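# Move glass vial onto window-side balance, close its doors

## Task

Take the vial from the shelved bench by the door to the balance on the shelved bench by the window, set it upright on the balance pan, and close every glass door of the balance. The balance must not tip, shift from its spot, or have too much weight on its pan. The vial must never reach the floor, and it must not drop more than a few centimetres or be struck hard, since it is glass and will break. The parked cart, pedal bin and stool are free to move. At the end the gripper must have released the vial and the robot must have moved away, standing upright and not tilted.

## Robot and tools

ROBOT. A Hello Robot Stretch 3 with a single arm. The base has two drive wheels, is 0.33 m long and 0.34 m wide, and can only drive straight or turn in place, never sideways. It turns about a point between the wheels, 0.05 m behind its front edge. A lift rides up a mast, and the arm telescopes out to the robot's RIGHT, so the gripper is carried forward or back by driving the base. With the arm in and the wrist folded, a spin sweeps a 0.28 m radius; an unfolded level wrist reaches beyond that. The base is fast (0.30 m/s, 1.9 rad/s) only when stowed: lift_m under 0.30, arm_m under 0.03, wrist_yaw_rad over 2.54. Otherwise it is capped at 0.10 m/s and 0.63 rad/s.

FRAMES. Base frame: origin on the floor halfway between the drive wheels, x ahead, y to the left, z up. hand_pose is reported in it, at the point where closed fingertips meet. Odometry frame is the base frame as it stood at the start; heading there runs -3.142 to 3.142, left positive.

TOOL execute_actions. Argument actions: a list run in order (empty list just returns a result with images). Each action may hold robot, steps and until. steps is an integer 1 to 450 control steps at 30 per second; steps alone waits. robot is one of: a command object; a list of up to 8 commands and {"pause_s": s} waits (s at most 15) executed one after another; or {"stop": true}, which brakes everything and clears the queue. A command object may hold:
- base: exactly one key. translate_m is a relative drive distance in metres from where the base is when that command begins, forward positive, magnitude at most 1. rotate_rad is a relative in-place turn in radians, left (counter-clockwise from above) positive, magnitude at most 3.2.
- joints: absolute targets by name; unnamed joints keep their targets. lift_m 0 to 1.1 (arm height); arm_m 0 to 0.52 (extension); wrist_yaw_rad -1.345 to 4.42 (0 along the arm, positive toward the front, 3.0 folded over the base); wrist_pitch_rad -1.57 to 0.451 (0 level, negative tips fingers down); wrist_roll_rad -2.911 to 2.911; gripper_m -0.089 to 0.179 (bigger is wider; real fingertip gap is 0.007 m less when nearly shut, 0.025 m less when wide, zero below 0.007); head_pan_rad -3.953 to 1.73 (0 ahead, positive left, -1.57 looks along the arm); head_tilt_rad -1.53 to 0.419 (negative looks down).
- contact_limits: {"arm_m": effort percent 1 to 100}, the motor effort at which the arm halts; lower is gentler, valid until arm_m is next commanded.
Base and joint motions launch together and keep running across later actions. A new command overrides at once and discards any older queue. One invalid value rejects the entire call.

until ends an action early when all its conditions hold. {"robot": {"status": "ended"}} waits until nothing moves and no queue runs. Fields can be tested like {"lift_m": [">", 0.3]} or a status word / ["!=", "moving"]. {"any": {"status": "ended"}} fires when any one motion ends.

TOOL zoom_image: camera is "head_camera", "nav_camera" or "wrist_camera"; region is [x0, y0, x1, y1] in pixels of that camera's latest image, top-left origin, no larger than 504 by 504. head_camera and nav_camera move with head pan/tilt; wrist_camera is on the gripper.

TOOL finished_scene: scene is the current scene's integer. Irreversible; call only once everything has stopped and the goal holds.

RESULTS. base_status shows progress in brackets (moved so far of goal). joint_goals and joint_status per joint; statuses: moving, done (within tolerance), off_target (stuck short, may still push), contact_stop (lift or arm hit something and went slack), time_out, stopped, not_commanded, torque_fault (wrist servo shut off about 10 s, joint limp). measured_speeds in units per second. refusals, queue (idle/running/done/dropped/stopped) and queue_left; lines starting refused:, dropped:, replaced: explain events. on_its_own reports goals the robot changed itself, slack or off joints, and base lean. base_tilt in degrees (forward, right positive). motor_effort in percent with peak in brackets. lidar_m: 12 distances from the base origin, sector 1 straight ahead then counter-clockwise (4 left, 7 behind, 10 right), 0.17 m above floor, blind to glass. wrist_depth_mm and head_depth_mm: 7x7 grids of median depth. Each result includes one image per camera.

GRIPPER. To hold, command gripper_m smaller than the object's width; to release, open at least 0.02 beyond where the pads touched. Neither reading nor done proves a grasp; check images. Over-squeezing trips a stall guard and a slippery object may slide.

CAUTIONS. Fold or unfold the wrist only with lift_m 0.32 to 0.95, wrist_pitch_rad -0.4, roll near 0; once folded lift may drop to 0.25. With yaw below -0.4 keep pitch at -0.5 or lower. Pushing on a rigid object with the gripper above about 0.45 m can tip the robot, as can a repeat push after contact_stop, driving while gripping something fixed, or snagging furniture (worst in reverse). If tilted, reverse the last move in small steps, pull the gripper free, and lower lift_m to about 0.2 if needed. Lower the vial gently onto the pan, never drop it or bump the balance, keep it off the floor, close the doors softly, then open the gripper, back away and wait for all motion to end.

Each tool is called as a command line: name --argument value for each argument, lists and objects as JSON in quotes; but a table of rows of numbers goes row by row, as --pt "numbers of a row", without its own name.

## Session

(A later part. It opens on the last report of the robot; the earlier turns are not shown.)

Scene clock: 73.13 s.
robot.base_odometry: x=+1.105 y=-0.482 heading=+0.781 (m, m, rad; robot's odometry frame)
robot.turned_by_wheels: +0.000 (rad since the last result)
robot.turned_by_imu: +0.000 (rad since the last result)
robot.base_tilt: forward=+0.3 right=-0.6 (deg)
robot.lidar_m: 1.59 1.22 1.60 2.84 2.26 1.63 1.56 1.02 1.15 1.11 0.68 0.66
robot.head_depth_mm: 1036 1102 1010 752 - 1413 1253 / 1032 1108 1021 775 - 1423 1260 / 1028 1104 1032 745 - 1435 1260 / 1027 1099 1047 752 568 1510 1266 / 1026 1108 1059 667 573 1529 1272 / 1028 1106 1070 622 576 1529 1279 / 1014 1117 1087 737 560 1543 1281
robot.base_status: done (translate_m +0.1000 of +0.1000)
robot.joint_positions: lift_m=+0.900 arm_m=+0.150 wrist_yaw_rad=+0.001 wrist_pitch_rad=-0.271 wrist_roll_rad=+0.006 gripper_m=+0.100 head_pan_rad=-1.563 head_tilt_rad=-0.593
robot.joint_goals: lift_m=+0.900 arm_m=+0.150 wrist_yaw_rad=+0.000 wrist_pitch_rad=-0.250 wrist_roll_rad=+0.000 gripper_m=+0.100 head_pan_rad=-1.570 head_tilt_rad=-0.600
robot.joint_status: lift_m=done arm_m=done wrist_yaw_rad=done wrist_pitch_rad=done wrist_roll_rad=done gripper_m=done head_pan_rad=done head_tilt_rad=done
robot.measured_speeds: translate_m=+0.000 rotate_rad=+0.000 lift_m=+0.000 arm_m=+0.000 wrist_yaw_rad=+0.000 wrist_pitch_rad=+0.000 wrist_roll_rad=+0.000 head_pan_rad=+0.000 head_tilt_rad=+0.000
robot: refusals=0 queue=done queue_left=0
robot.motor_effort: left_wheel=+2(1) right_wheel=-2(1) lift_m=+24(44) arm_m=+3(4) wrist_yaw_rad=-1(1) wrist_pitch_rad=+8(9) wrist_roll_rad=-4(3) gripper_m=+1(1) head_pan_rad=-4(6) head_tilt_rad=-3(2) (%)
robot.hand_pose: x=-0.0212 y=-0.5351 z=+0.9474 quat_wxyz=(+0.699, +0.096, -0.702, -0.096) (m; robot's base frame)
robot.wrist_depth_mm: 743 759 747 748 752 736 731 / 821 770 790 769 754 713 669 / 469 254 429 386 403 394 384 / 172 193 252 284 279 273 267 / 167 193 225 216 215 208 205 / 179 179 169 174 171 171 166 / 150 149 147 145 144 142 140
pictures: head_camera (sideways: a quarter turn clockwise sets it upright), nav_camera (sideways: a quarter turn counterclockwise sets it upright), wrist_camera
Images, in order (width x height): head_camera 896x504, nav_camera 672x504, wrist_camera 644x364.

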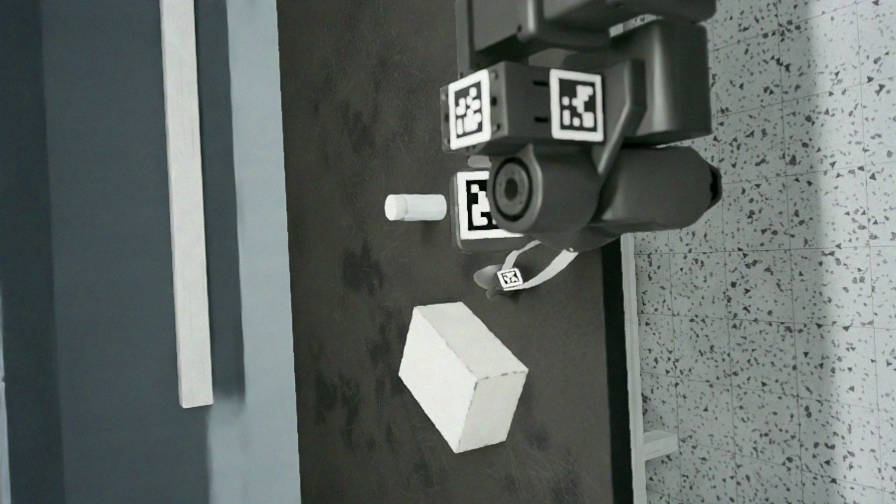

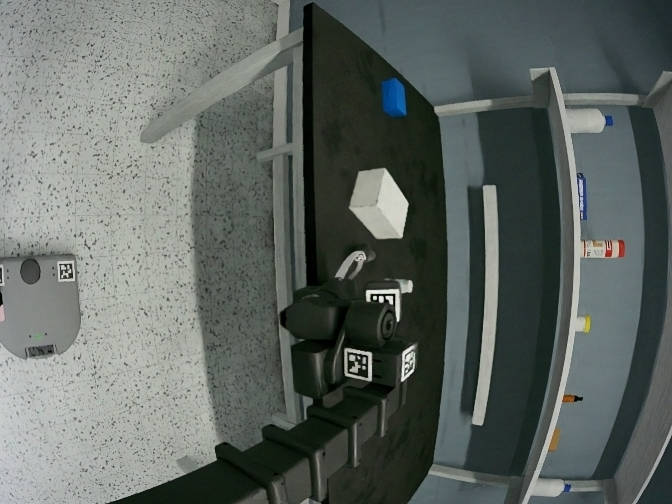

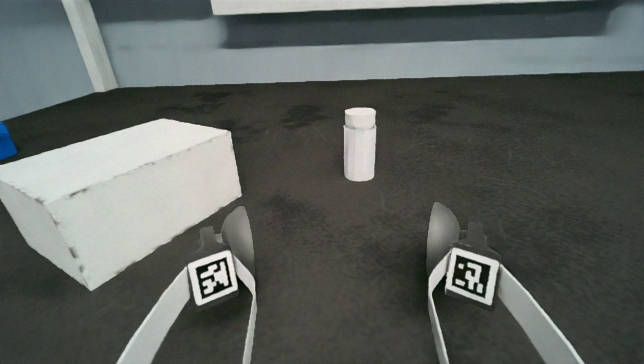

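execute_actions --actions '[{"robot":{"joints":{"arm_m":0.27},"base":{"translate_m":-0.02}},"steps":200,"until":{"robot":{"status":"ended"}}}]'

Scene clock: 78.00 s.
robot.base_odometry: x=+1.091 y=-0.496 heading=+0.781 (m, m, rad; robot's odometry frame)
robot.turned_by_wheels: +0.000 (rad since the last result)
robot.turned_by_imu: +0.000 (rad since the last result)
robot.base_tilt: forward=+0.3 right=-0.6 (deg)
robot.lidar_m: 1.61 1.24 1.63 2.84 2.23 1.60 1.54 1.01 1.16 1.11 0.71 0.67
robot.head_depth_mm: 1030 1112 1012 - 596 1480 1251 / 1034 1103 1084 - 542 1492 1257 / 1030 1101 1098 - 545 1507 1262 / 1028 1099 1046 720 568 1513 1269 / 1020 1109 1059 686 570 1527 1273 / 1021 1088 1077 623 575 1540 1274 / 1018 1118 1083 737 560 1540 1291
robot.base_status: done (translate_m -0.0200 of -0.0200)
robot.joint_positions: lift_m=+0.900 arm_m=+0.270 wrist_yaw_rad=+0.001 wrist_pitch_rad=-0.271 wrist_roll_rad=+0.006 gripper_m=+0.100 head_pan_rad=-1.563 head_tilt_rad=-0.593
robot.joint_goals: lift_m=+0.900 arm_m=+0.270 wrist_yaw_rad=+0.000 wrist_pitch_rad=-0.250 wrist_roll_rad=+0.000 gripper_m=+0.100 head_pan_rad=-1.570 head_tilt_rad=-0.600
robot.joint_status: lift_m=done arm_m=done wrist_yaw_rad=done wrist_pitch_rad=done wrist_roll_rad=done gripper_m=done head_pan_rad=done head_tilt_rad=done
robot.measured_speeds: translate_m=+0.000 rotate_rad=+0.000 lift_m=+0.000 arm_m=+0.000 wrist_yaw_rad=+0.000 wrist_pitch_rad=+0.000 wrist_roll_rad=+0.000 head_pan_rad=+0.000 head_tilt_rad=+0.000
robot: refusals=0 queue=done queue_left=0
robot.motor_effort: left_wheel=+2(3) right_wheel=-1(6) lift_m=+24(24) arm_m=+3(3) wrist_yaw_rad=+0(1) wrist_pitch_rad=+9(8) wrist_roll_rad=-4(4) gripper_m=+0(1) head_pan_rad=-5(5) head_tilt_rad=-2(3) (%)
robot.hand_pose: x=-0.0212 y=-0.6551 z=+0.9474 quat_wxyz=(+0.699, +0.096, -0.702, -0.096) (m; robot's base frame)
robot.wrist_depth_mm: 633 638 634 637 626 628 625 / 682 692 670 681 656 653 660 / 467 447 430 415 405 389 377 / 307 299 290 254 278 272 265 / 133 223 228 175 212 208 204 / 131 162 169 173 170 171 166 / 136 147 146 144 143 141 140
pictures: head_camera (sideways: a quarter turn clockwise sets it upright), nav_camera (sideways: a quarter turn counterclockwise sets it upright), wrist_camera
Images, in order (width x height): head_camera 896x504, nav_camera 672x504, wrist_camera 644x364.

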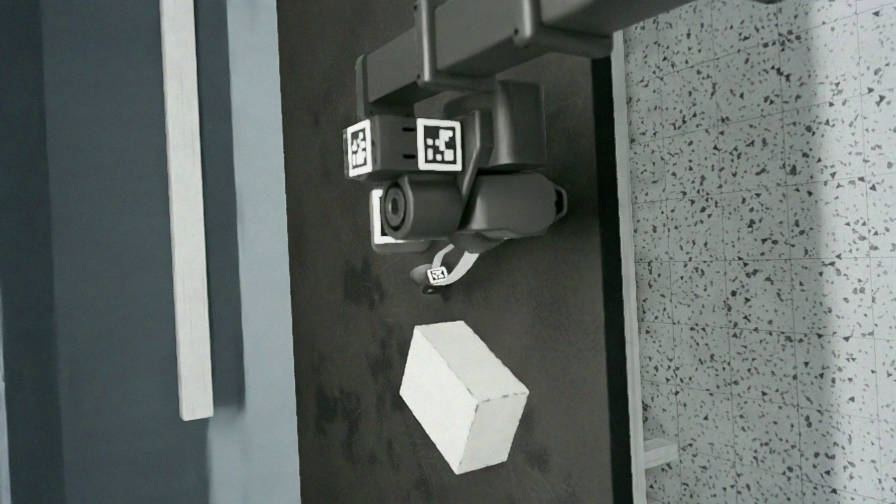

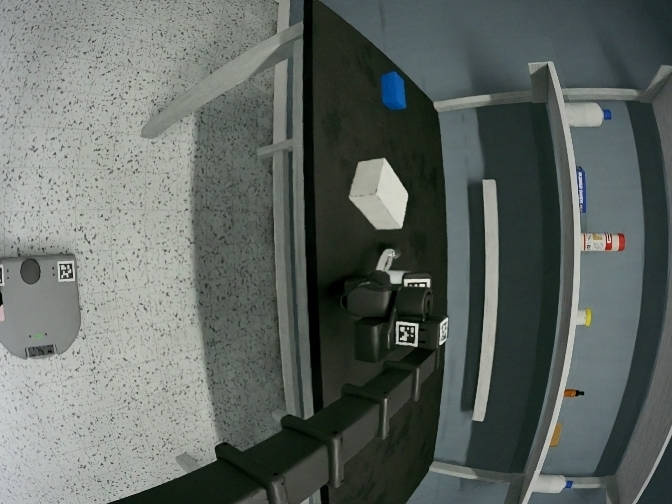

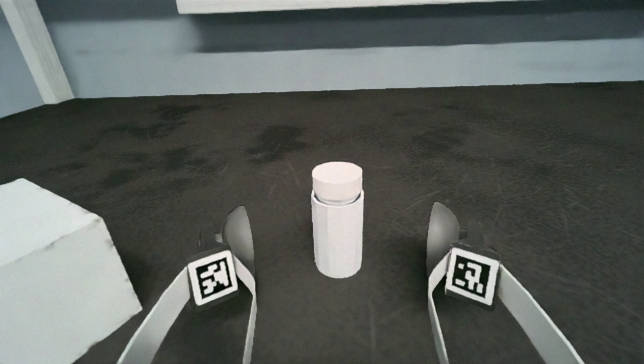

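execute_actions --actions '[{"robot":[{"joints":{"arm_m":0.285,"lift_m":0.905}},{"joints":{"gripper_m":0.0}},{"joints":{"lift_m":0.95}}],"steps":300,"until":{"robot":{"status":"ended"}}}]'

Scene clock: 83.03 s.
robot.base_odometry: x=+1.091 y=-0.496 heading=+0.781 (m, m, rad; robot's odometry frame)
robot.turned_by_wheels: +0.000 (rad since the last result)
robot.turned_by_imu: +0.000 (rad since the last result)
robot.base_tilt: forward=+0.2 right=-0.6 (deg)
robot.lidar_m: 1.61 1.24 1.63 2.85 2.23 1.60 1.54 1.01 1.15 1.11 0.71 0.67
robot.head_depth_mm: 1036 1107 1148 675 577 1490 1248 / 1034 1109 - 648 561 1506 1264 / 1027 1102 - - 564 1507 1261 / 1025 1101 1119 690 567 1517 1273 / 1025 1107 1057 687 572 1515 1279 / 1024 1092 1069 623 577 1537 1284 / 1018 1122 1084 739 561 1543 1282
robot.base_status: done (translate_m -0.0200 of -0.0200)
robot.joint_positions: lift_m=+0.950 arm_m=+0.285 wrist_yaw_rad=+0.001 wrist_pitch_rad=-0.271 wrist_roll_rad=+0.006 gripper_m=+0.001 head_pan_rad=-1.563 head_tilt_rad=-0.593
robot.joint_goals: lift_m=+0.950 arm_m=+0.285 wrist_yaw_rad=+0.000 wrist_pitch_rad=-0.250 wrist_roll_rad=+0.000 gripper_m=+0.000 head_pan_rad=-1.570 head_tilt_rad=-0.600
robot.joint_status: lift_m=done arm_m=done wrist_yaw_rad=done wrist_pitch_rad=done wrist_roll_rad=done gripper_m=done head_pan_rad=done head_tilt_rad=done
robot.measured_speeds: translate_m=+0.000 rotate_rad=+0.000 lift_m=+0.000 arm_m=+0.000 wrist_yaw_rad=+0.000 wrist_pitch_rad=+0.000 wrist_roll_rad=+0.000 head_pan_rad=+0.000 head_tilt_rad=+0.000
robot: refusals=0 queue=done queue_left=0
robot.motor_effort: left_wheel=+2(2) right_wheel=-1(1) lift_m=+46(48) arm_m=+3(2) wrist_yaw_rad=+0(0) wrist_pitch_rad=+9(9) wrist_roll_rad=-4(4) gripper_m=-12(98) head_pan_rad=-4(5) head_tilt_rad=-3(3) (%)
robot.hand_pose: x=-0.0212 y=-0.6702 z=+0.9966 quat_wxyz=(+0.699, +0.096, -0.702, -0.096) (m; robot's base frame)
robot.wrist_depth_mm: 625 631 563 560 597 537 535 / 669 678 680 667 661 664 652 / 641 618 607 576 549 532 521 / 418 409 398 386 381 372 364 / 312 306 301 147 302 286 280 / 237 245 242 165 226 231 228 / 140 196 201 198 196 195 191
pictures: head_camera (sideways: a quarter turn clockwise sets it upright), nav_camera (sideways: a quarter turn counterclockwise sets it upright), wrist_camera
Images, in order (width x height): head_camera 896x504, nav_camera 672x504, wrist_camera 644x364.

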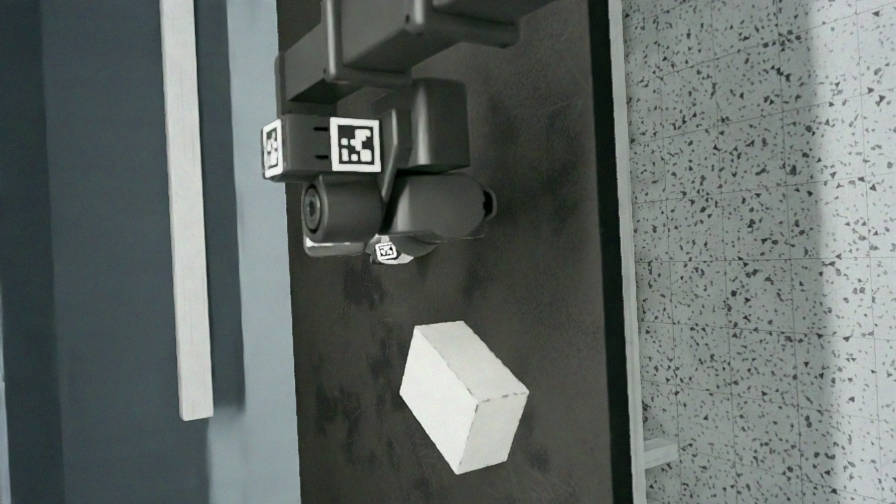

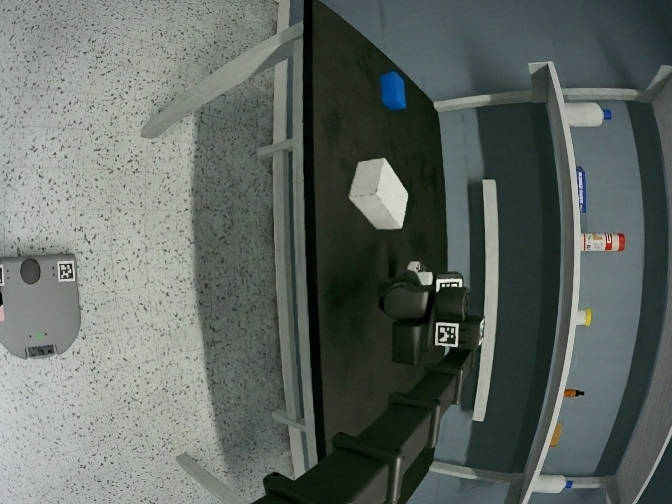

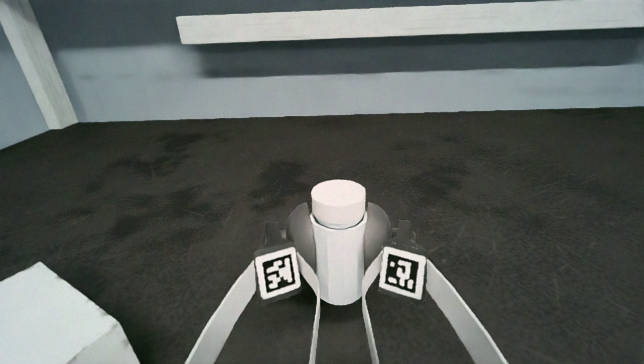

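execute_actions --actions '[{"robot":[{"joints":{"arm_m":0.0,"gripper_m":-0.02}},{"joints":{"wrist_yaw_rad":2.8,"wrist_pitch_rad":-0.4,"lift_m":0.94}},{"joints":{"lift_m":0.28},"base":{"rotate_rad":2.012}},{"base":{"translate_m":1.0}},{"base":{"translate_m":1.0}},{"base":{"translate_m":1.0}},{"base":{"translate_m":0.357},"joints":{"lift_m":0.6}},{"base":{"rotate_rad":-0.437},"joints":{"lift_m":0.93}}],"steps":450,"until":{"robot":{"status":"ended"}}},{"steps":450,"until":{"robot":{"status":"ended"}}},{"steps":450,"until":{"robot":{"status":"ended"}}}]'

Scene clock: 124.60 s.
robot.base_odometry: x=-2.064 y=+0.650 heading=+2.356 (m, m, rad; robot's odometry frame)
robot.turned_by_wheels: +1.575 (rad since the last result)
robot.turned_by_imu: +1.598 (rad since the last result)
robot.base_tilt: forward=+0.3 right=-0.7 (deg)
robot.lidar_m: 0.50 0.52 0.71 0.74 0.77 1.05 1.40 3.64 0.63 1.49 0.71 0.52
robot.head_depth_mm: 2652 2908 2846 648 758 - - / 2614 2763 1016 642 1801 1535 - / 2631 1517 722 640 1814 1573 - / 2629 1716 775 638 1766 1619 - / 2624 1432 733 649 1768 1572 - / 1941 1879 1069 734 1702 1484 1299 / 1548 1441 1090 738 1338 1323 1117
robot.base_status: done (rotate_rad -0.4369 of -0.4370)
robot.joint_positions: lift_m=+0.930 arm_m=+0.001 wrist_yaw_rad=+2.798 wrist_pitch_rad=-0.418 wrist_roll_rad=+0.006 gripper_m=-0.019 head_pan_rad=-1.563 head_tilt_rad=-0.593
robot.joint_goals: lift_m=+0.930 arm_m=+0.000 wrist_yaw_rad=+2.800 wrist_pitch_rad=-0.400 wrist_roll_rad=+0.000 gripper_m=-0.020 head_pan_rad=-1.570 head_tilt_rad=-0.600
robot.joint_status: lift_m=done arm_m=done wrist_yaw_rad=done wrist_pitch_rad=done wrist_roll_rad=done gripper_m=done head_pan_rad=done head_tilt_rad=done
robot.measured_speeds: translate_m=+0.000 rotate_rad=+0.000 lift_m=+0.000 arm_m=+0.000 wrist_yaw_rad=+0.000 wrist_pitch_rad=+0.000 wrist_roll_rad=+0.000 head_pan_rad=+0.000 head_tilt_rad=+0.000
robot: refusals=0 queue=done queue_left=0
robot.motor_effort: left_wheel=+2(7) right_wheel=-2(11) lift_m=+46(47) arm_m=-5(5) wrist_yaw_rad=+1(5) wrist_pitch_rad=+7(9) wrist_roll_rad=-3(3) gripper_m=-21(97) head_pan_rad=-5(5) head_tilt_rad=-2(3) (%)
robot.hand_pose: x=+0.0542 y=+0.0653 z=+0.9422 quat_wxyz=(+0.263, +0.708, +0.026, +0.655) (m; robot's base frame)
robot.wrist_depth_mm: - 634 680 734 762 551 417 / - 676 741 785 839 579 431 / - 749 817 910 911 589 441 / 740 825 891 988 973 630 459 / 839 - - 147 900 651 477 / 906 - - 165 - 676 494 / - - - - - 682 512
pictures: head_camera (sideways: a quarter turn clockwise sets it upright), nav_camera (sideways: a quarter turn counterclockwise sets it upright), wrist_camera
Images, in order (width x height): head_camera 896x504, nav_camera 672x504, wrist_camera 644x364.

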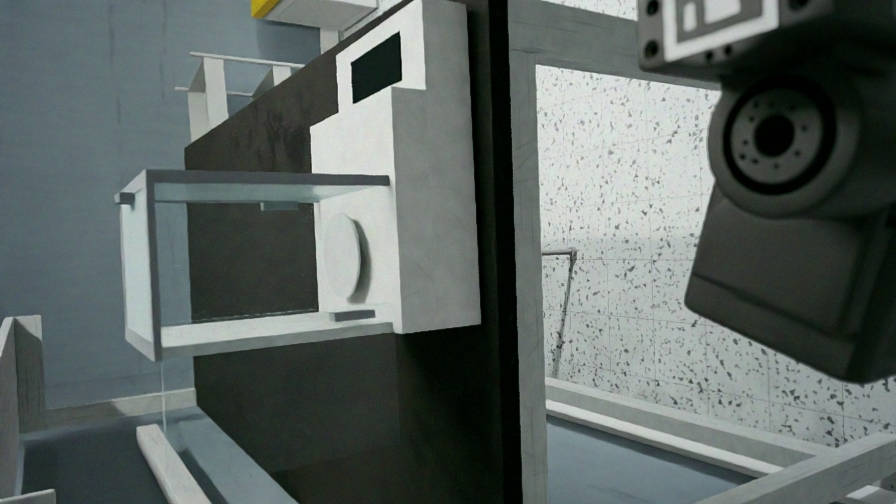

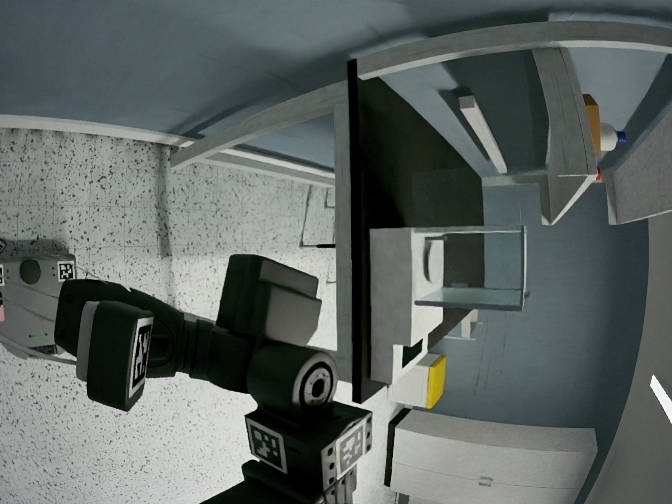

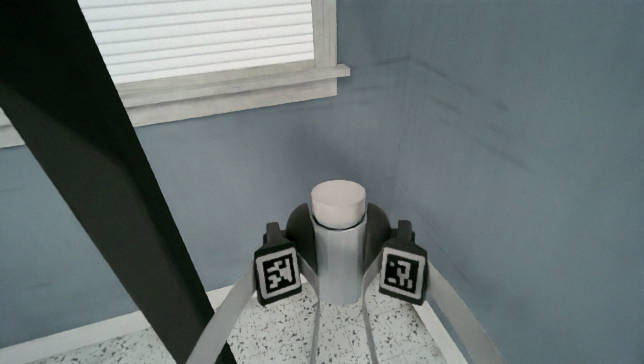

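execute_actions --actions '[{"robot":{"joints":{"wrist_yaw_rad":0},"base":{"translate_m":0.035}},"steps":200,"until":{"robot":{"wrist_yaw_rad":["<",1.5]}}},{"robot":{"joints":{"wrist_pitch_rad":-0.25,"lift_m":1.045,"arm_m":0.12}},"steps":200,"until":{"robot":{"status":"ended"}}}]'

Scene clock: 130.87 s.
robot.base_odometry: x=-2.089 y=+0.675 heading=+2.356 (m, m, rad; robot's odometry frame)
robot.turned_by_wheels: +0.000 (rad since the last result)
robot.turned_by_imu: +0.000 (rad since the last result)
robot.base_tilt: forward=+0.2 right=-0.5 (deg)
robot.lidar_m: 0.47 0.49 0.67 0.74 0.77 1.05 1.43 3.65 0.64 1.36 0.66 0.49
robot.head_depth_mm: 2653 - - - 772 890 1172 / 2632 - - - 1799 1495 1230 / 2605 2783 - - 1804 1505 1265 / 2631 1908 780 646 1748 1513 1268 / 2668 1576 996 721 1768 1516 1276 / 1823 1789 1072 732 1631 1442 1250 / 1345 1343 1091 737 1245 1287 1113
robot.base_status: done (translate_m +0.0350 of +0.0350)
robot.joint_positions: lift_m=+1.045 arm_m=+0.120 wrist_yaw_rad=+0.002 wrist_pitch_rad=-0.272 wrist_roll_rad=+0.005 gripper_m=-0.019 head_pan_rad=-1.563 head_tilt_rad=-0.593
robot.joint_goals: lift_m=+1.045 arm_m=+0.120 wrist_yaw_rad=+0.000 wrist_pitch_rad=-0.250 wrist_roll_rad=+0.000 gripper_m=-0.020 head_pan_rad=-1.570 head_tilt_rad=-0.600
robot.joint_status: lift_m=done arm_m=done wrist_yaw_rad=done wrist_pitch_rad=done wrist_roll_rad=done gripper_m=done head_pan_rad=done head_tilt_rad=done
robot.measured_speeds: translate_m=+0.000 rotate_rad=+0.000 lift_m=+0.000 arm_m=+0.000 wrist_yaw_rad=+0.000 wrist_pitch_rad=+0.000 wrist_roll_rad=+0.000 head_pan_rad=+0.000 head_tilt_rad=+0.000
robot: refusals=0 queue=done queue_left=0
robot.motor_effort: left_wheel=+2(6) right_wheel=-2(3) lift_m=+46(49) arm_m=+3(4) wrist_yaw_rad=-1(3) wrist_pitch_rad=+9(9) wrist_roll_rad=-3(3) gripper_m=-20(20) head_pan_rad=-4(4) head_tilt_rad=-3(3) (%)
robot.hand_pose: x=-0.0210 y=-0.5050 z=+1.0913 quat_wxyz=(+0.699, +0.097, -0.702, -0.096) (m; robot's base frame)
robot.wrist_depth_mm: 524 744 - - - - - / 516 691 - - - - - / 525 752 832 868 774 - - / 525 625 580 352 354 608 - / 468 470 462 147 285 299 - / 378 373 369 164 299 290 297 / 337 332 315 313 309 300 294
pictures: head_camera (sideways: a quarter turn clockwise sets it upright), nav_camera (sideways: a quarter turn counterclockwise sets it upright), wrist_camera
Images, in order (width x height): head_camera 896x504, nav_camera 672x504, wrist_camera 644x364.

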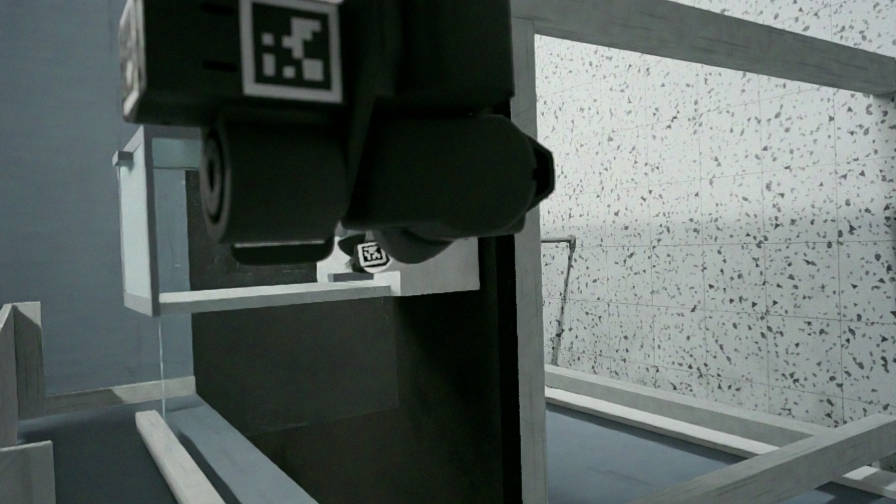

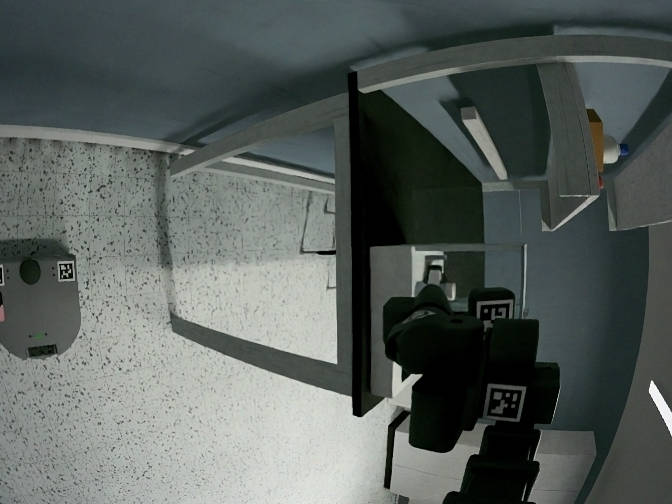

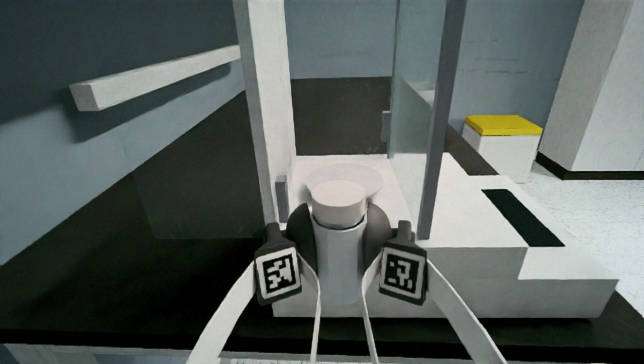

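execute_actions --actions '[{"robot":{"joints":{"arm_m":0.24},"base":{"translate_m":-0.013},"contact_limits":{"arm_m":12}},"steps":200,"until":{"robot":{"status":"ended"}}}]'

Scene clock: 136.03 s.
robot.base_odometry: x=-2.079 y=+0.666 heading=+2.356 (m, m, rad; robot's odometry frame)
robot.turned_by_wheels: +0.000 (rad since the last result)
robot.turned_by_imu: +0.000 (rad since the last result)
robot.base_tilt: forward=+0.3 right=-0.6 (deg)
robot.lidar_m: 0.48 0.50 0.68 0.74 0.77 1.05 1.42 3.63 0.64 1.41 0.68 0.50
robot.head_depth_mm: 2631 - 2887 648 771 889 1195 / 2611 - - 641 1804 1494 1231 / 2595 - - 641 1798 1509 1262 / 2642 1926 755 636 1763 1514 1264 / 2663 1446 941 695 1791 1530 1281 / 1866 1827 1073 731 1652 1449 1281 / 1387 1371 1084 740 1271 1323 1110
robot.base_status: done (translate_m -0.0130 of -0.0130)
robot.joint_positions: lift_m=+1.045 arm_m=+0.240 wrist_yaw_rad=+0.001 wrist_pitch_rad=-0.272 wrist_roll_rad=+0.005 gripper_m=-0.019 head_pan_rad=-1.563 head_tilt_rad=-0.593
robot.joint_goals: lift_m=+1.045 arm_m=+0.240 wrist_yaw_rad=+0.000 wrist_pitch_rad=-0.250 wrist_roll_rad=+0.000 gripper_m=-0.020 head_pan_rad=-1.570 head_tilt_rad=-0.600
robot.joint_status: lift_m=done arm_m=done wrist_yaw_rad=done wrist_pitch_rad=done wrist_roll_rad=done gripper_m=done head_pan_rad=done head_tilt_rad=done
robot.measured_speeds: translate_m=+0.000 rotate_rad=+0.000 lift_m=+0.000 arm_m=+0.000 wrist_yaw_rad=+0.000 wrist_pitch_rad=+0.000 wrist_roll_rad=+0.000 head_pan_rad=+0.000 head_tilt_rad=+0.000
robot: refusals=0 queue=done queue_left=0
robot.motor_effort: left_wheel=+2(4) right_wheel=-1(6) lift_m=+46(46) arm_m=+3(4) wrist_yaw_rad=-1(1) wrist_pitch_rad=+9(9) wrist_roll_rad=-3(3) gripper_m=-20(20) head_pan_rad=-5(4) head_tilt_rad=-3(3) (%)
robot.contact_limits: arm_m 12 (drawing in: default 33, maximum 53; extending or still: default 42, maximum 70)
robot.hand_pose: x=-0.0212 y=-0.6250 z=+1.0913 quat_wxyz=(+0.699, +0.096, -0.702, -0.096) (m; robot's base frame)
robot.wrist_depth_mm: 528 112 211 - - - - / 503 119 209 - - - - / 509 138 207 890 820 - - / 541 550 206 591 545 572 - / 483 446 193 147 297 295 - / 378 372 163 164 223 219 281 / 314 310 197 196 193 190 220
pictures: head_camera (sideways: a quarter turn clockwise sets it upright), nav_camera (sideways: a quarter turn counterclockwise sets it upright), wrist_camera
Images, in order (width x height): head_camera 896x504, nav_camera 672x504, wrist_camera 644x364.

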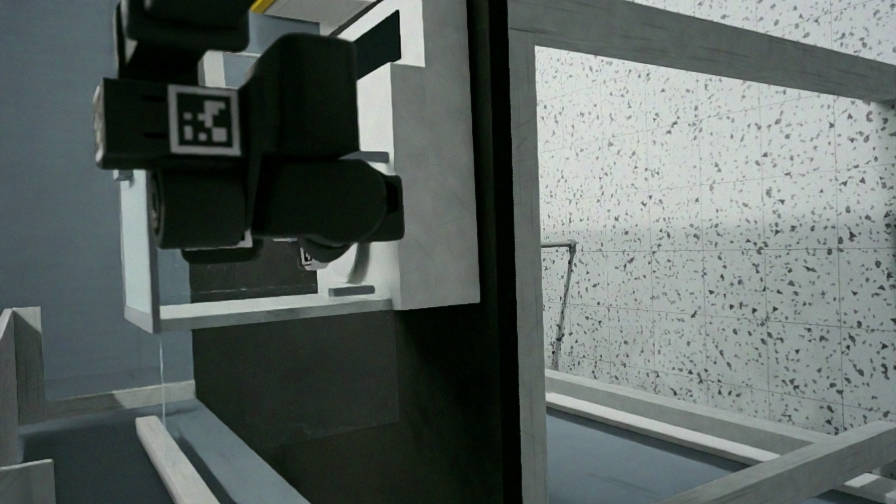

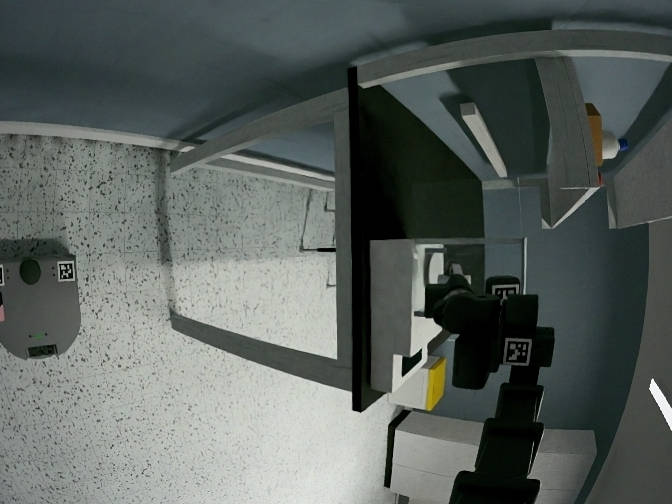

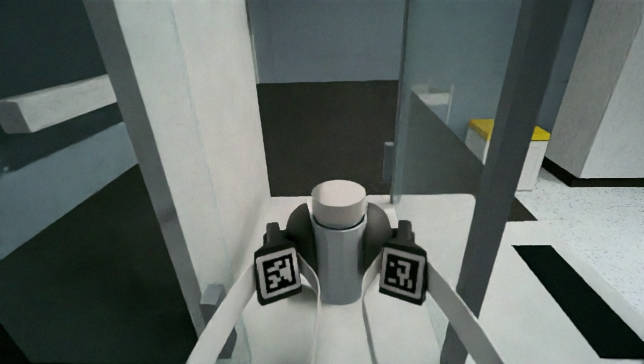

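execute_actions --actions '[{"robot":[{"joints":{"arm_m":0.297},"contact_limits":{"arm_m":12}},{"joints":{"lift_m":1.028}}],"steps":200,"until":{"robot":{"status":"ended"}}}]'

Scene clock: 139.93 s.
robot.base_odometry: x=-2.079 y=+0.666 heading=+2.356 (m, m, rad; robot's odometry frame)
robot.turned_by_wheels: +0.000 (rad since the last result)
robot.turned_by_imu: +0.000 (rad since the last result)
robot.base_tilt: forward=+0.3 right=-0.7 (deg)
robot.lidar_m: 0.48 0.50 0.69 0.74 0.77 1.05 1.42 3.65 0.63 1.40 0.68 0.50
robot.head_depth_mm: 2640 - 1012 646 772 886 1193 / 2626 - 671 641 1806 1511 1234 / 2635 - - 639 1799 1515 1264 / 2628 1725 755 636 1759 1509 1271 / 2632 1445 936 694 1766 1524 1275 / 1873 1822 1071 734 1638 1452 1276 / 1386 1385 1086 738 1273 1322 1110
robot.base_status: done (translate_m -0.0130 of -0.0130)
robot.joint_positions: lift_m=+1.028 arm_m=+0.297 wrist_yaw_rad=+0.001 wrist_pitch_rad=-0.272 wrist_roll_rad=+0.005 gripper_m=-0.019 head_pan_rad=-1.563 head_tilt_rad=-0.593
robot.joint_goals: lift_m=+1.028 arm_m=+0.297 wrist_yaw_rad=+0.000 wrist_pitch_rad=-0.250 wrist_roll_rad=+0.000 gripper_m=-0.020 head_pan_rad=-1.570 head_tilt_rad=-0.600
robot.joint_status: lift_m=done arm_m=done wrist_yaw_rad=done wrist_pitch_rad=done wrist_roll_rad=done gripper_m=done head_pan_rad=done head_tilt_rad=done
robot.measured_speeds: translate_m=+0.000 rotate_rad=+0.000 lift_m=+0.000 arm_m=+0.000 wrist_yaw_rad=+0.000 wrist_pitch_rad=+0.000 wrist_roll_rad=+0.000 head_pan_rad=+0.000 head_tilt_rad=+0.000
robot: refusals=0 queue=done queue_left=0
robot.motor_effort: left_wheel=+2(2) right_wheel=-1(1) lift_m=+25(45) arm_m=+4(3) wrist_yaw_rad=+0(1) wrist_pitch_rad=+9(9) wrist_roll_rad=-3(3) gripper_m=-21(21) head_pan_rad=-5(5) head_tilt_rad=-3(3) (%)
robot.contact_limits: arm_m 12 (drawing in: default 33, maximum 53; extending or still: default 42, maximum 70)
robot.hand_pose: x=-0.0212 y=-0.6820 z=+1.0751 quat_wxyz=(+0.699, +0.096, -0.702, -0.096) (m; robot's base frame)
robot.wrist_depth_mm: 86 113 - - - - - / 86 112 211 - - - - / 86 112 210 818 738 - - / 86 111 207 562 511 573 - / 85 110 196 147 269 270 284 / 87 110 181 164 194 206 69 / 276 110 173 166 172 173 73
pictures: head_camera (sideways: a quarter turn clockwise sets it upright), nav_camera (sideways: a quarter turn counterclockwise sets it upright), wrist_camera
Images, in order (width x height): head_camera 896x504, nav_camera 672x504, wrist_camera 644x364.

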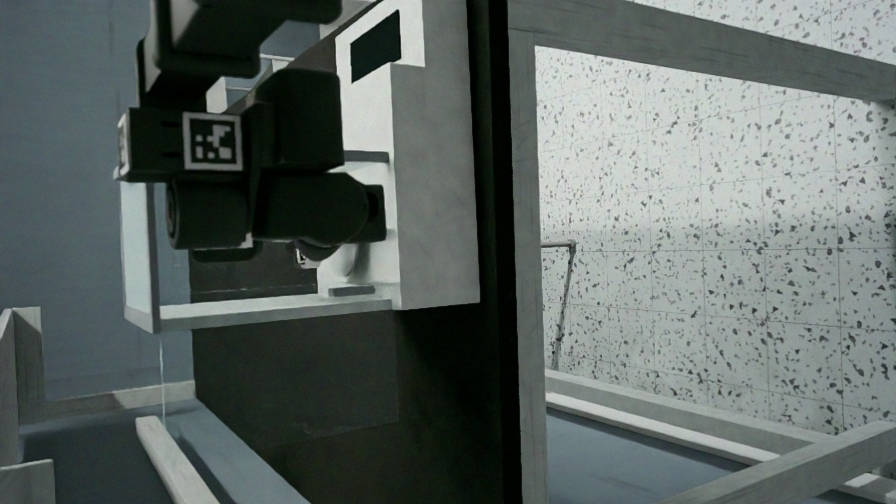

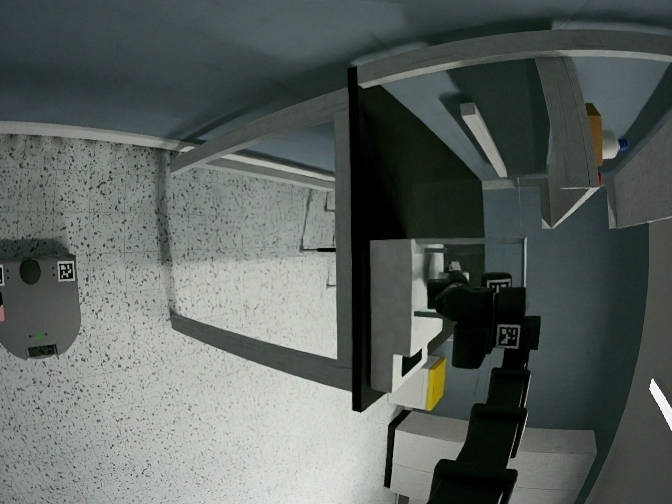

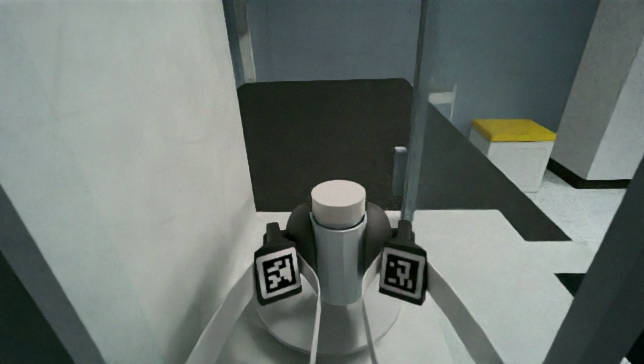

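execute_actions --actions '[{"robot":[{"joints":{"arm_m":0.305},"contact_limits":{"arm_m":12}},{"joints":{"lift_m":1.017}}],"steps":200,"until":{"robot":{"status":"ended"}}}]'

Scene clock: 142.77 s.
robot.base_odometry: x=-2.079 y=+0.666 heading=+2.356 (m, m, rad; robot's odometry frame)
robot.turned_by_wheels: +0.000 (rad since the last result)
robot.turned_by_imu: +0.000 (rad since the last result)
robot.base_tilt: forward=+0.4 right=-0.6 (deg)
robot.lidar_m: 0.48 0.50 0.68 0.74 0.77 1.05 1.42 3.66 0.63 1.41 0.68 0.50
robot.head_depth_mm: 2667 2797 802 648 777 887 1196 / 2630 - 671 641 1801 1505 1234 / 2658 2820 - 639 1803 1512 1268 / 2645 1922 755 639 1768 1518 1268 / 2638 1447 941 695 1779 1529 1276 / 1861 1828 1068 734 1654 1452 1273 / 1392 1376 1087 739 1276 1313 1105
robot.base_status: done (translate_m -0.0130 of -0.0130)
robot.joint_positions: lift_m=+1.017 arm_m=+0.305 wrist_yaw_rad=+0.001 wrist_pitch_rad=-0.272 wrist_roll_rad=+0.005 gripper_m=-0.019 head_pan_rad=-1.563 head_tilt_rad=-0.593
robot.joint_goals: lift_m=+1.017 arm_m=+0.305 wrist_yaw_rad=+0.000 wrist_pitch_rad=-0.250 wrist_roll_rad=+0.000 gripper_m=-0.020 head_pan_rad=-1.570 head_tilt_rad=-0.600
robot.joint_status: lift_m=done arm_m=done wrist_yaw_rad=done wrist_pitch_rad=done wrist_roll_rad=done gripper_m=done head_pan_rad=done head_tilt_rad=done
robot.measured_speeds: translate_m=+0.000 rotate_rad=+0.000 lift_m=+0.000 arm_m=+0.000 wrist_yaw_rad=+0.000 wrist_pitch_rad=+0.000 wrist_roll_rad=+0.000 head_pan_rad=+0.000 head_tilt_rad=+0.000
robot: refusals=0 queue=done queue_left=0
robot.motor_effort: left_wheel=+2(2) right_wheel=-2(2) lift_m=+24(23) arm_m=+3(3) wrist_yaw_rad=-1(1) wrist_pitch_rad=+9(9) wrist_roll_rad=-3(3) gripper_m=-20(20) head_pan_rad=-4(3) head_tilt_rad=-3(3) (%)
robot.contact_limits: arm_m 12 (drawing in: default 33, maximum 53; extending or still: default 42, maximum 70)
robot.hand_pose: x=-0.0212 y=-0.6900 z=+1.0641 quat_wxyz=(+0.699, +0.096, -0.702, -0.096) (m; robot's base frame)
robot.wrist_depth_mm: 87 113 - - - - - / 86 112 212 - - - - / 86 112 210 793 695 - - / 86 112 208 534 495 544 - / 85 111 195 147 251 238 - / 85 110 168 164 181 193 191 / 85 110 161 155 160 161 69
pictures: head_camera (sideways: a quarter turn clockwise sets it upright), nav_camera (sideways: a quarter turn counterclockwise sets it upright), wrist_camera
Images, in order (width x height): head_camera 896x504, nav_camera 672x504, wrist_camera 644x364.

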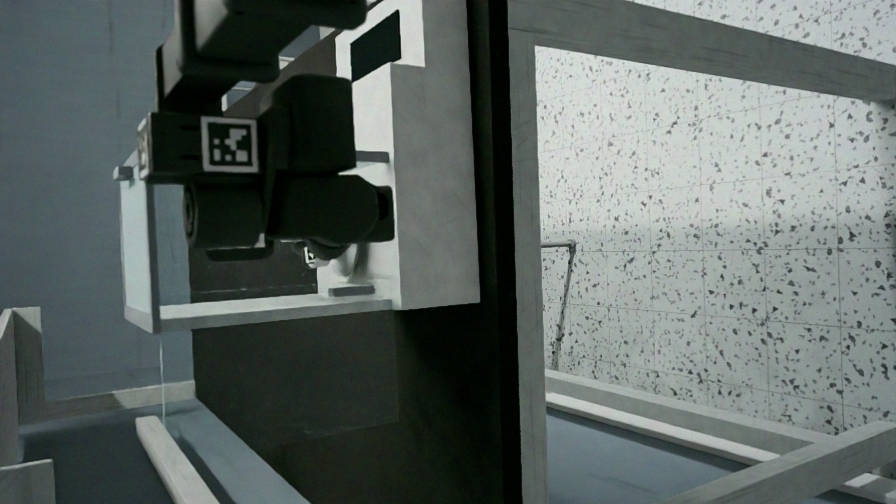

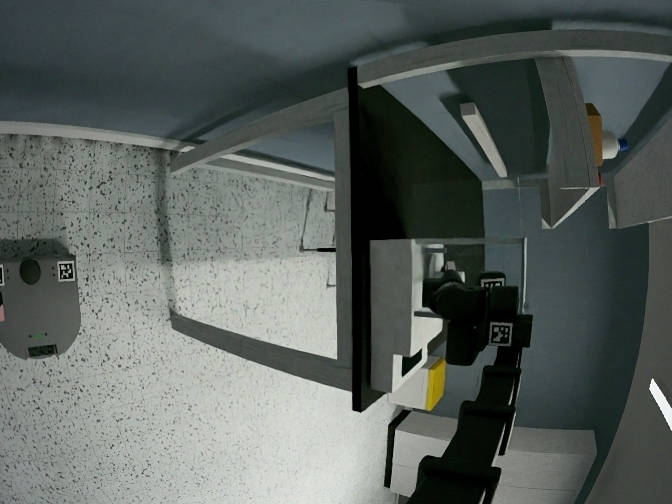

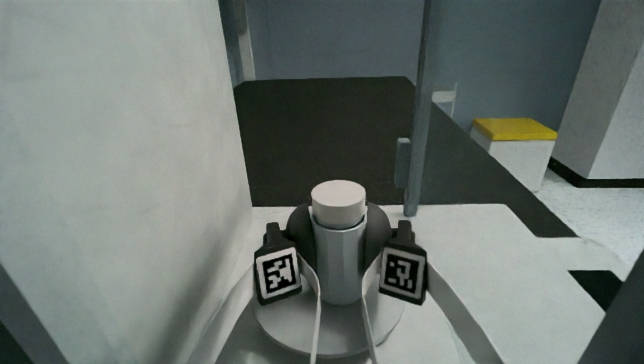

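execute_actions --actions '[{"robot":[{"joints":{"lift_m":1.014}},{"joints":{"gripper_m":0.056}}],"steps":200,"until":{"robot":{"status":"ended"}}}]'

Scene clock: 145.67 s.
robot.base_odometry: x=-2.079 y=+0.666 heading=+2.356 (m, m, rad; robot's odometry frame)
robot.turned_by_wheels: +0.000 (rad since the last result)
robot.turned_by_imu: +0.000 (rad since the last result)
robot.base_tilt: forward=+0.3 right=-0.6 (deg)
robot.lidar_m: 0.48 0.50 0.68 0.74 0.77 1.05 1.42 3.68 0.63 1.41 0.68 0.50
robot.head_depth_mm: 2624 2831 801 647 772 890 1193 / 2634 2793 - 642 1778 1492 1222 / 2678 2779 - 640 1803 1517 1259 / 2640 1932 731 636 1751 1523 1272 / 2605 1454 939 695 1771 1527 1279 / 1879 1826 1073 731 1649 1440 1286 / 1392 1375 1086 736 1277 1323 1104
robot.base_status: done (translate_m -0.0130 of -0.0130)
robot.joint_positions: lift_m=+1.014 arm_m=+0.305 wrist_yaw_rad=+0.001 wrist_pitch_rad=-0.265 wrist_roll_rad=+0.005 gripper_m=+0.056 head_pan_rad=-1.563 head_tilt_rad=-0.593
robot.joint_goals: lift_m=+1.014 arm_m=+0.305 wrist_yaw_rad=+0.000 wrist_pitch_rad=-0.250 wrist_roll_rad=+0.000 gripper_m=+0.056 head_pan_rad=-1.570 head_tilt_rad=-0.600
robot.joint_status: lift_m=done arm_m=done wrist_yaw_rad=done wrist_pitch_rad=done wrist_roll_rad=done gripper_m=done head_pan_rad=done head_tilt_rad=done
robot.measured_speeds: translate_m=+0.000 rotate_rad=+0.000 lift_m=+0.000 arm_m=+0.000 wrist_yaw_rad=+0.000 wrist_pitch_rad=+0.000 wrist_roll_rad=+0.000 head_pan_rad=+0.000 head_tilt_rad=+0.000
robot: refusals=0 queue=done queue_left=0
robot.motor_effort: left_wheel=+2(2) right_wheel=-1(1) lift_m=+24(26) arm_m=+3(3) wrist_yaw_rad=-1(1) wrist_pitch_rad=+6(9) wrist_roll_rad=-3(3) gripper_m=+1(93) head_pan_rad=-4(4) head_tilt_rad=-3(2) (%)
robot.contact_limits: arm_m 12 (drawing in: default 33, maximum 53; extending or still: default 42, maximum 70)
robot.hand_pose: x=-0.0212 y=-0.6906 z=+1.0627 quat_wxyz=(+0.699, +0.094, -0.702, -0.094) (m; robot's base frame)
robot.wrist_depth_mm: 87 113 - - - - - / 86 112 211 - - - - / 86 112 210 802 710 - - / 86 111 208 533 500 548 - / 86 111 183 150 250 237 - / 85 110 166 164 178 191 196 / 85 110 160 153 158 160 69
pictures: head_camera (sideways: a quarter turn clockwise sets it upright), nav_camera (sideways: a quarter turn counterclockwise sets it upright), wrist_camera
Images, in order (width x height): head_camera 896x504, nav_camera 672x504, wrist_camera 644x364.

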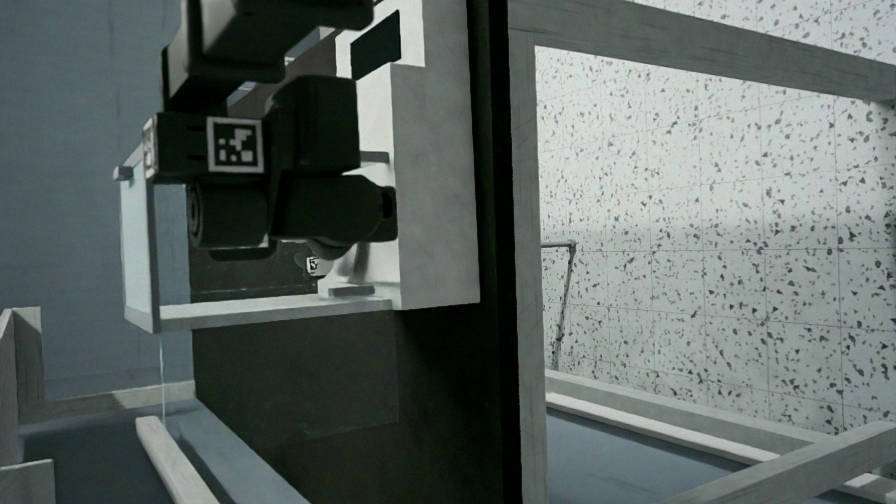

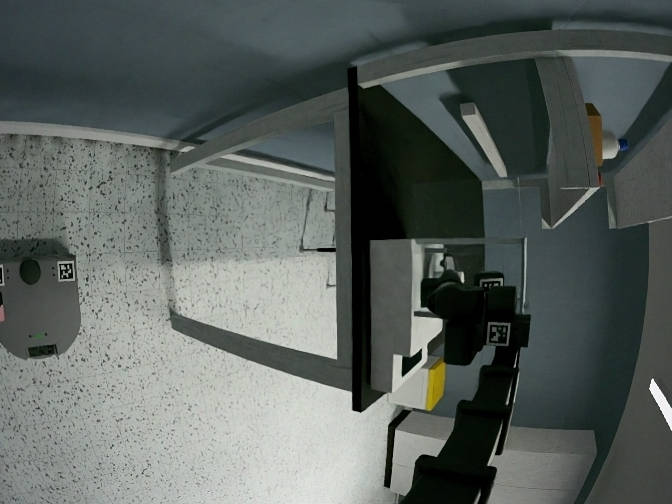

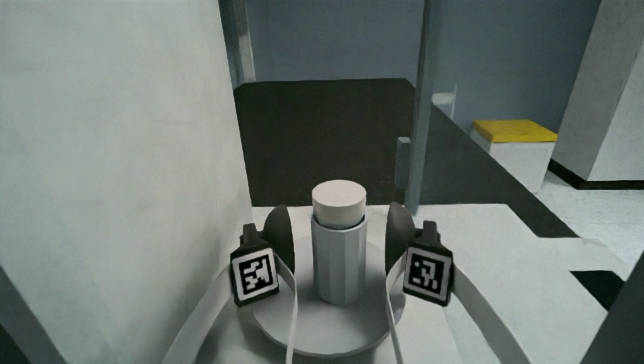

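execute_actions --actions '[{"robot":[{"joints":{"arm_m":0.15}},{"base":{"translate_m":0.065},"joints":{"gripper_m":0.045}}],"steps":300,"until":{"robot":{"status":"ended"}}}]'

Scene clock: 151.27 s.
robot.base_odometry: x=-2.125 y=+0.712 heading=+2.356 (m, m, rad; robot's odometry frame)
robot.turned_by_wheels: +0.000 (rad since the last result)
robot.turned_by_imu: +0.000 (rad since the last result)
robot.base_tilt: forward=+0.3 right=-0.7 (deg)
robot.lidar_m: 0.42 0.43 0.59 0.74 0.77 1.05 1.48 3.67 0.66 1.16 0.59 0.43
robot.head_depth_mm: 2627 2845 - - 1823 1429 1107 / 2663 2791 - - 1802 1504 1257 / 2619 1856 - - 1800 1515 1257 / 2648 1558 1053 687 1762 1517 1272 / 2621 1950 1057 725 1765 1525 1274 / 1718 1710 1073 734 1529 1415 1190 / 1124 1181 1084 741 797 891 1051
robot.base_status: done (translate_m +0.0650 of +0.0650)
robot.joint_positions: lift_m=+1.014 arm_m=+0.150 wrist_yaw_rad=-0.001 wrist_pitch_rad=-0.266 wrist_roll_rad=+0.005 gripper_m=+0.045 head_pan_rad=-1.563 head_tilt_rad=-0.593
robot.joint_goals: lift_m=+1.014 arm_m=+0.150 wrist_yaw_rad=+0.000 wrist_pitch_rad=-0.250 wrist_roll_rad=+0.000 gripper_m=+0.045 head_pan_rad=-1.570 head_tilt_rad=-0.600
robot.joint_status: lift_m=done arm_m=done wrist_yaw_rad=done wrist_pitch_rad=done wrist_roll_rad=done gripper_m=done head_pan_rad=done head_tilt_rad=done
robot.measured_speeds: translate_m=+0.000 rotate_rad=+0.000 lift_m=+0.000 arm_m=+0.000 wrist_yaw_rad=+0.000 wrist_pitch_rad=+0.000 wrist_roll_rad=+0.000 head_pan_rad=+0.000 head_tilt_rad=+0.000
robot: refusals=0 queue=done queue_left=0
robot.motor_effort: left_wheel=+2(5) right_wheel=-1(4) lift_m=+23(24) arm_m=-6(6) wrist_yaw_rad=+1(0) wrist_pitch_rad=+7(6) wrist_roll_rad=-3(3) gripper_m=+0(57) head_pan_rad=-5(5) head_tilt_rad=-3(2) (%)
robot.hand_pose: x=-0.0217 y=-0.5361 z=+1.0625 quat_wxyz=(+0.699, +0.094, -0.702, -0.095) (m; robot's base frame)
robot.wrist_depth_mm: 469 664 - - - - - / 472 599 - - - - - / 473 670 821 788 390 753 - / 466 560 548 333 297 293 - / 427 421 414 243 252 235 235 / 342 335 330 255 253 243 243 / 290 283 273 269 264 260 259
pictures: head_camera (sideways: a quarter turn clockwise sets it upright), nav_camera (sideways: a quarter turn counterclockwise sets it upright), wrist_camera
Images, in order (width x height): head_camera 896x504, nav_camera 672x504, wrist_camera 644x364.

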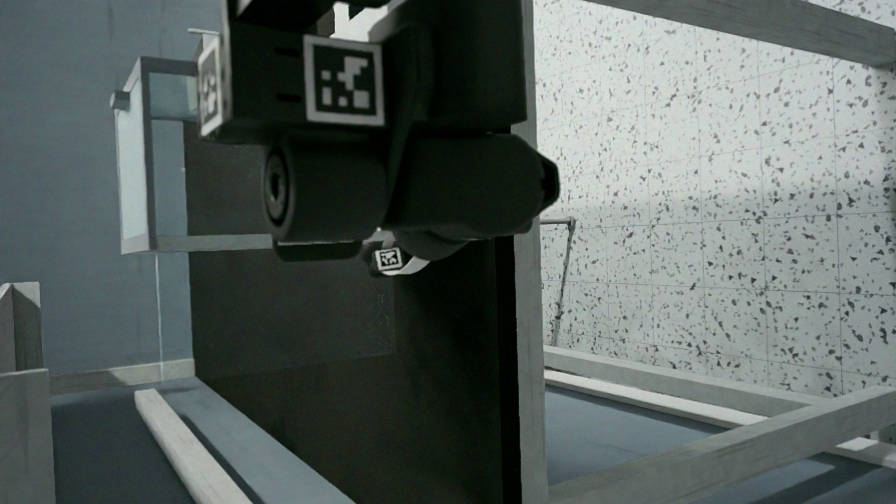

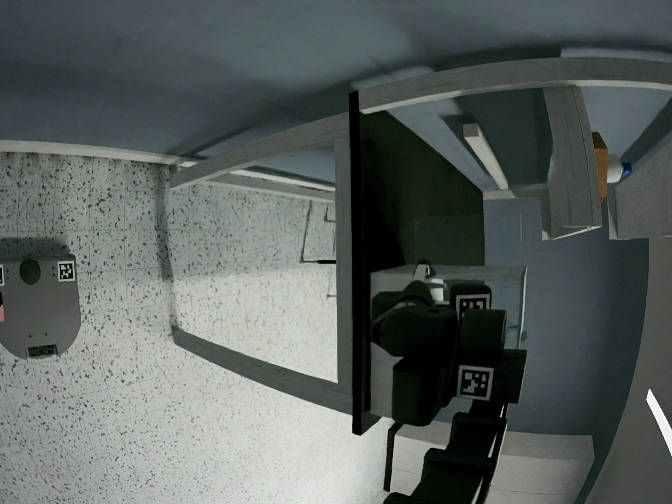

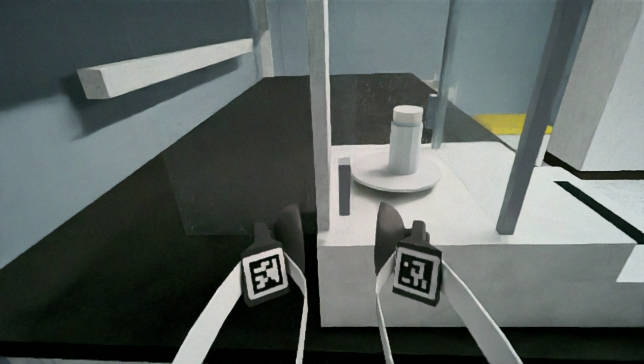

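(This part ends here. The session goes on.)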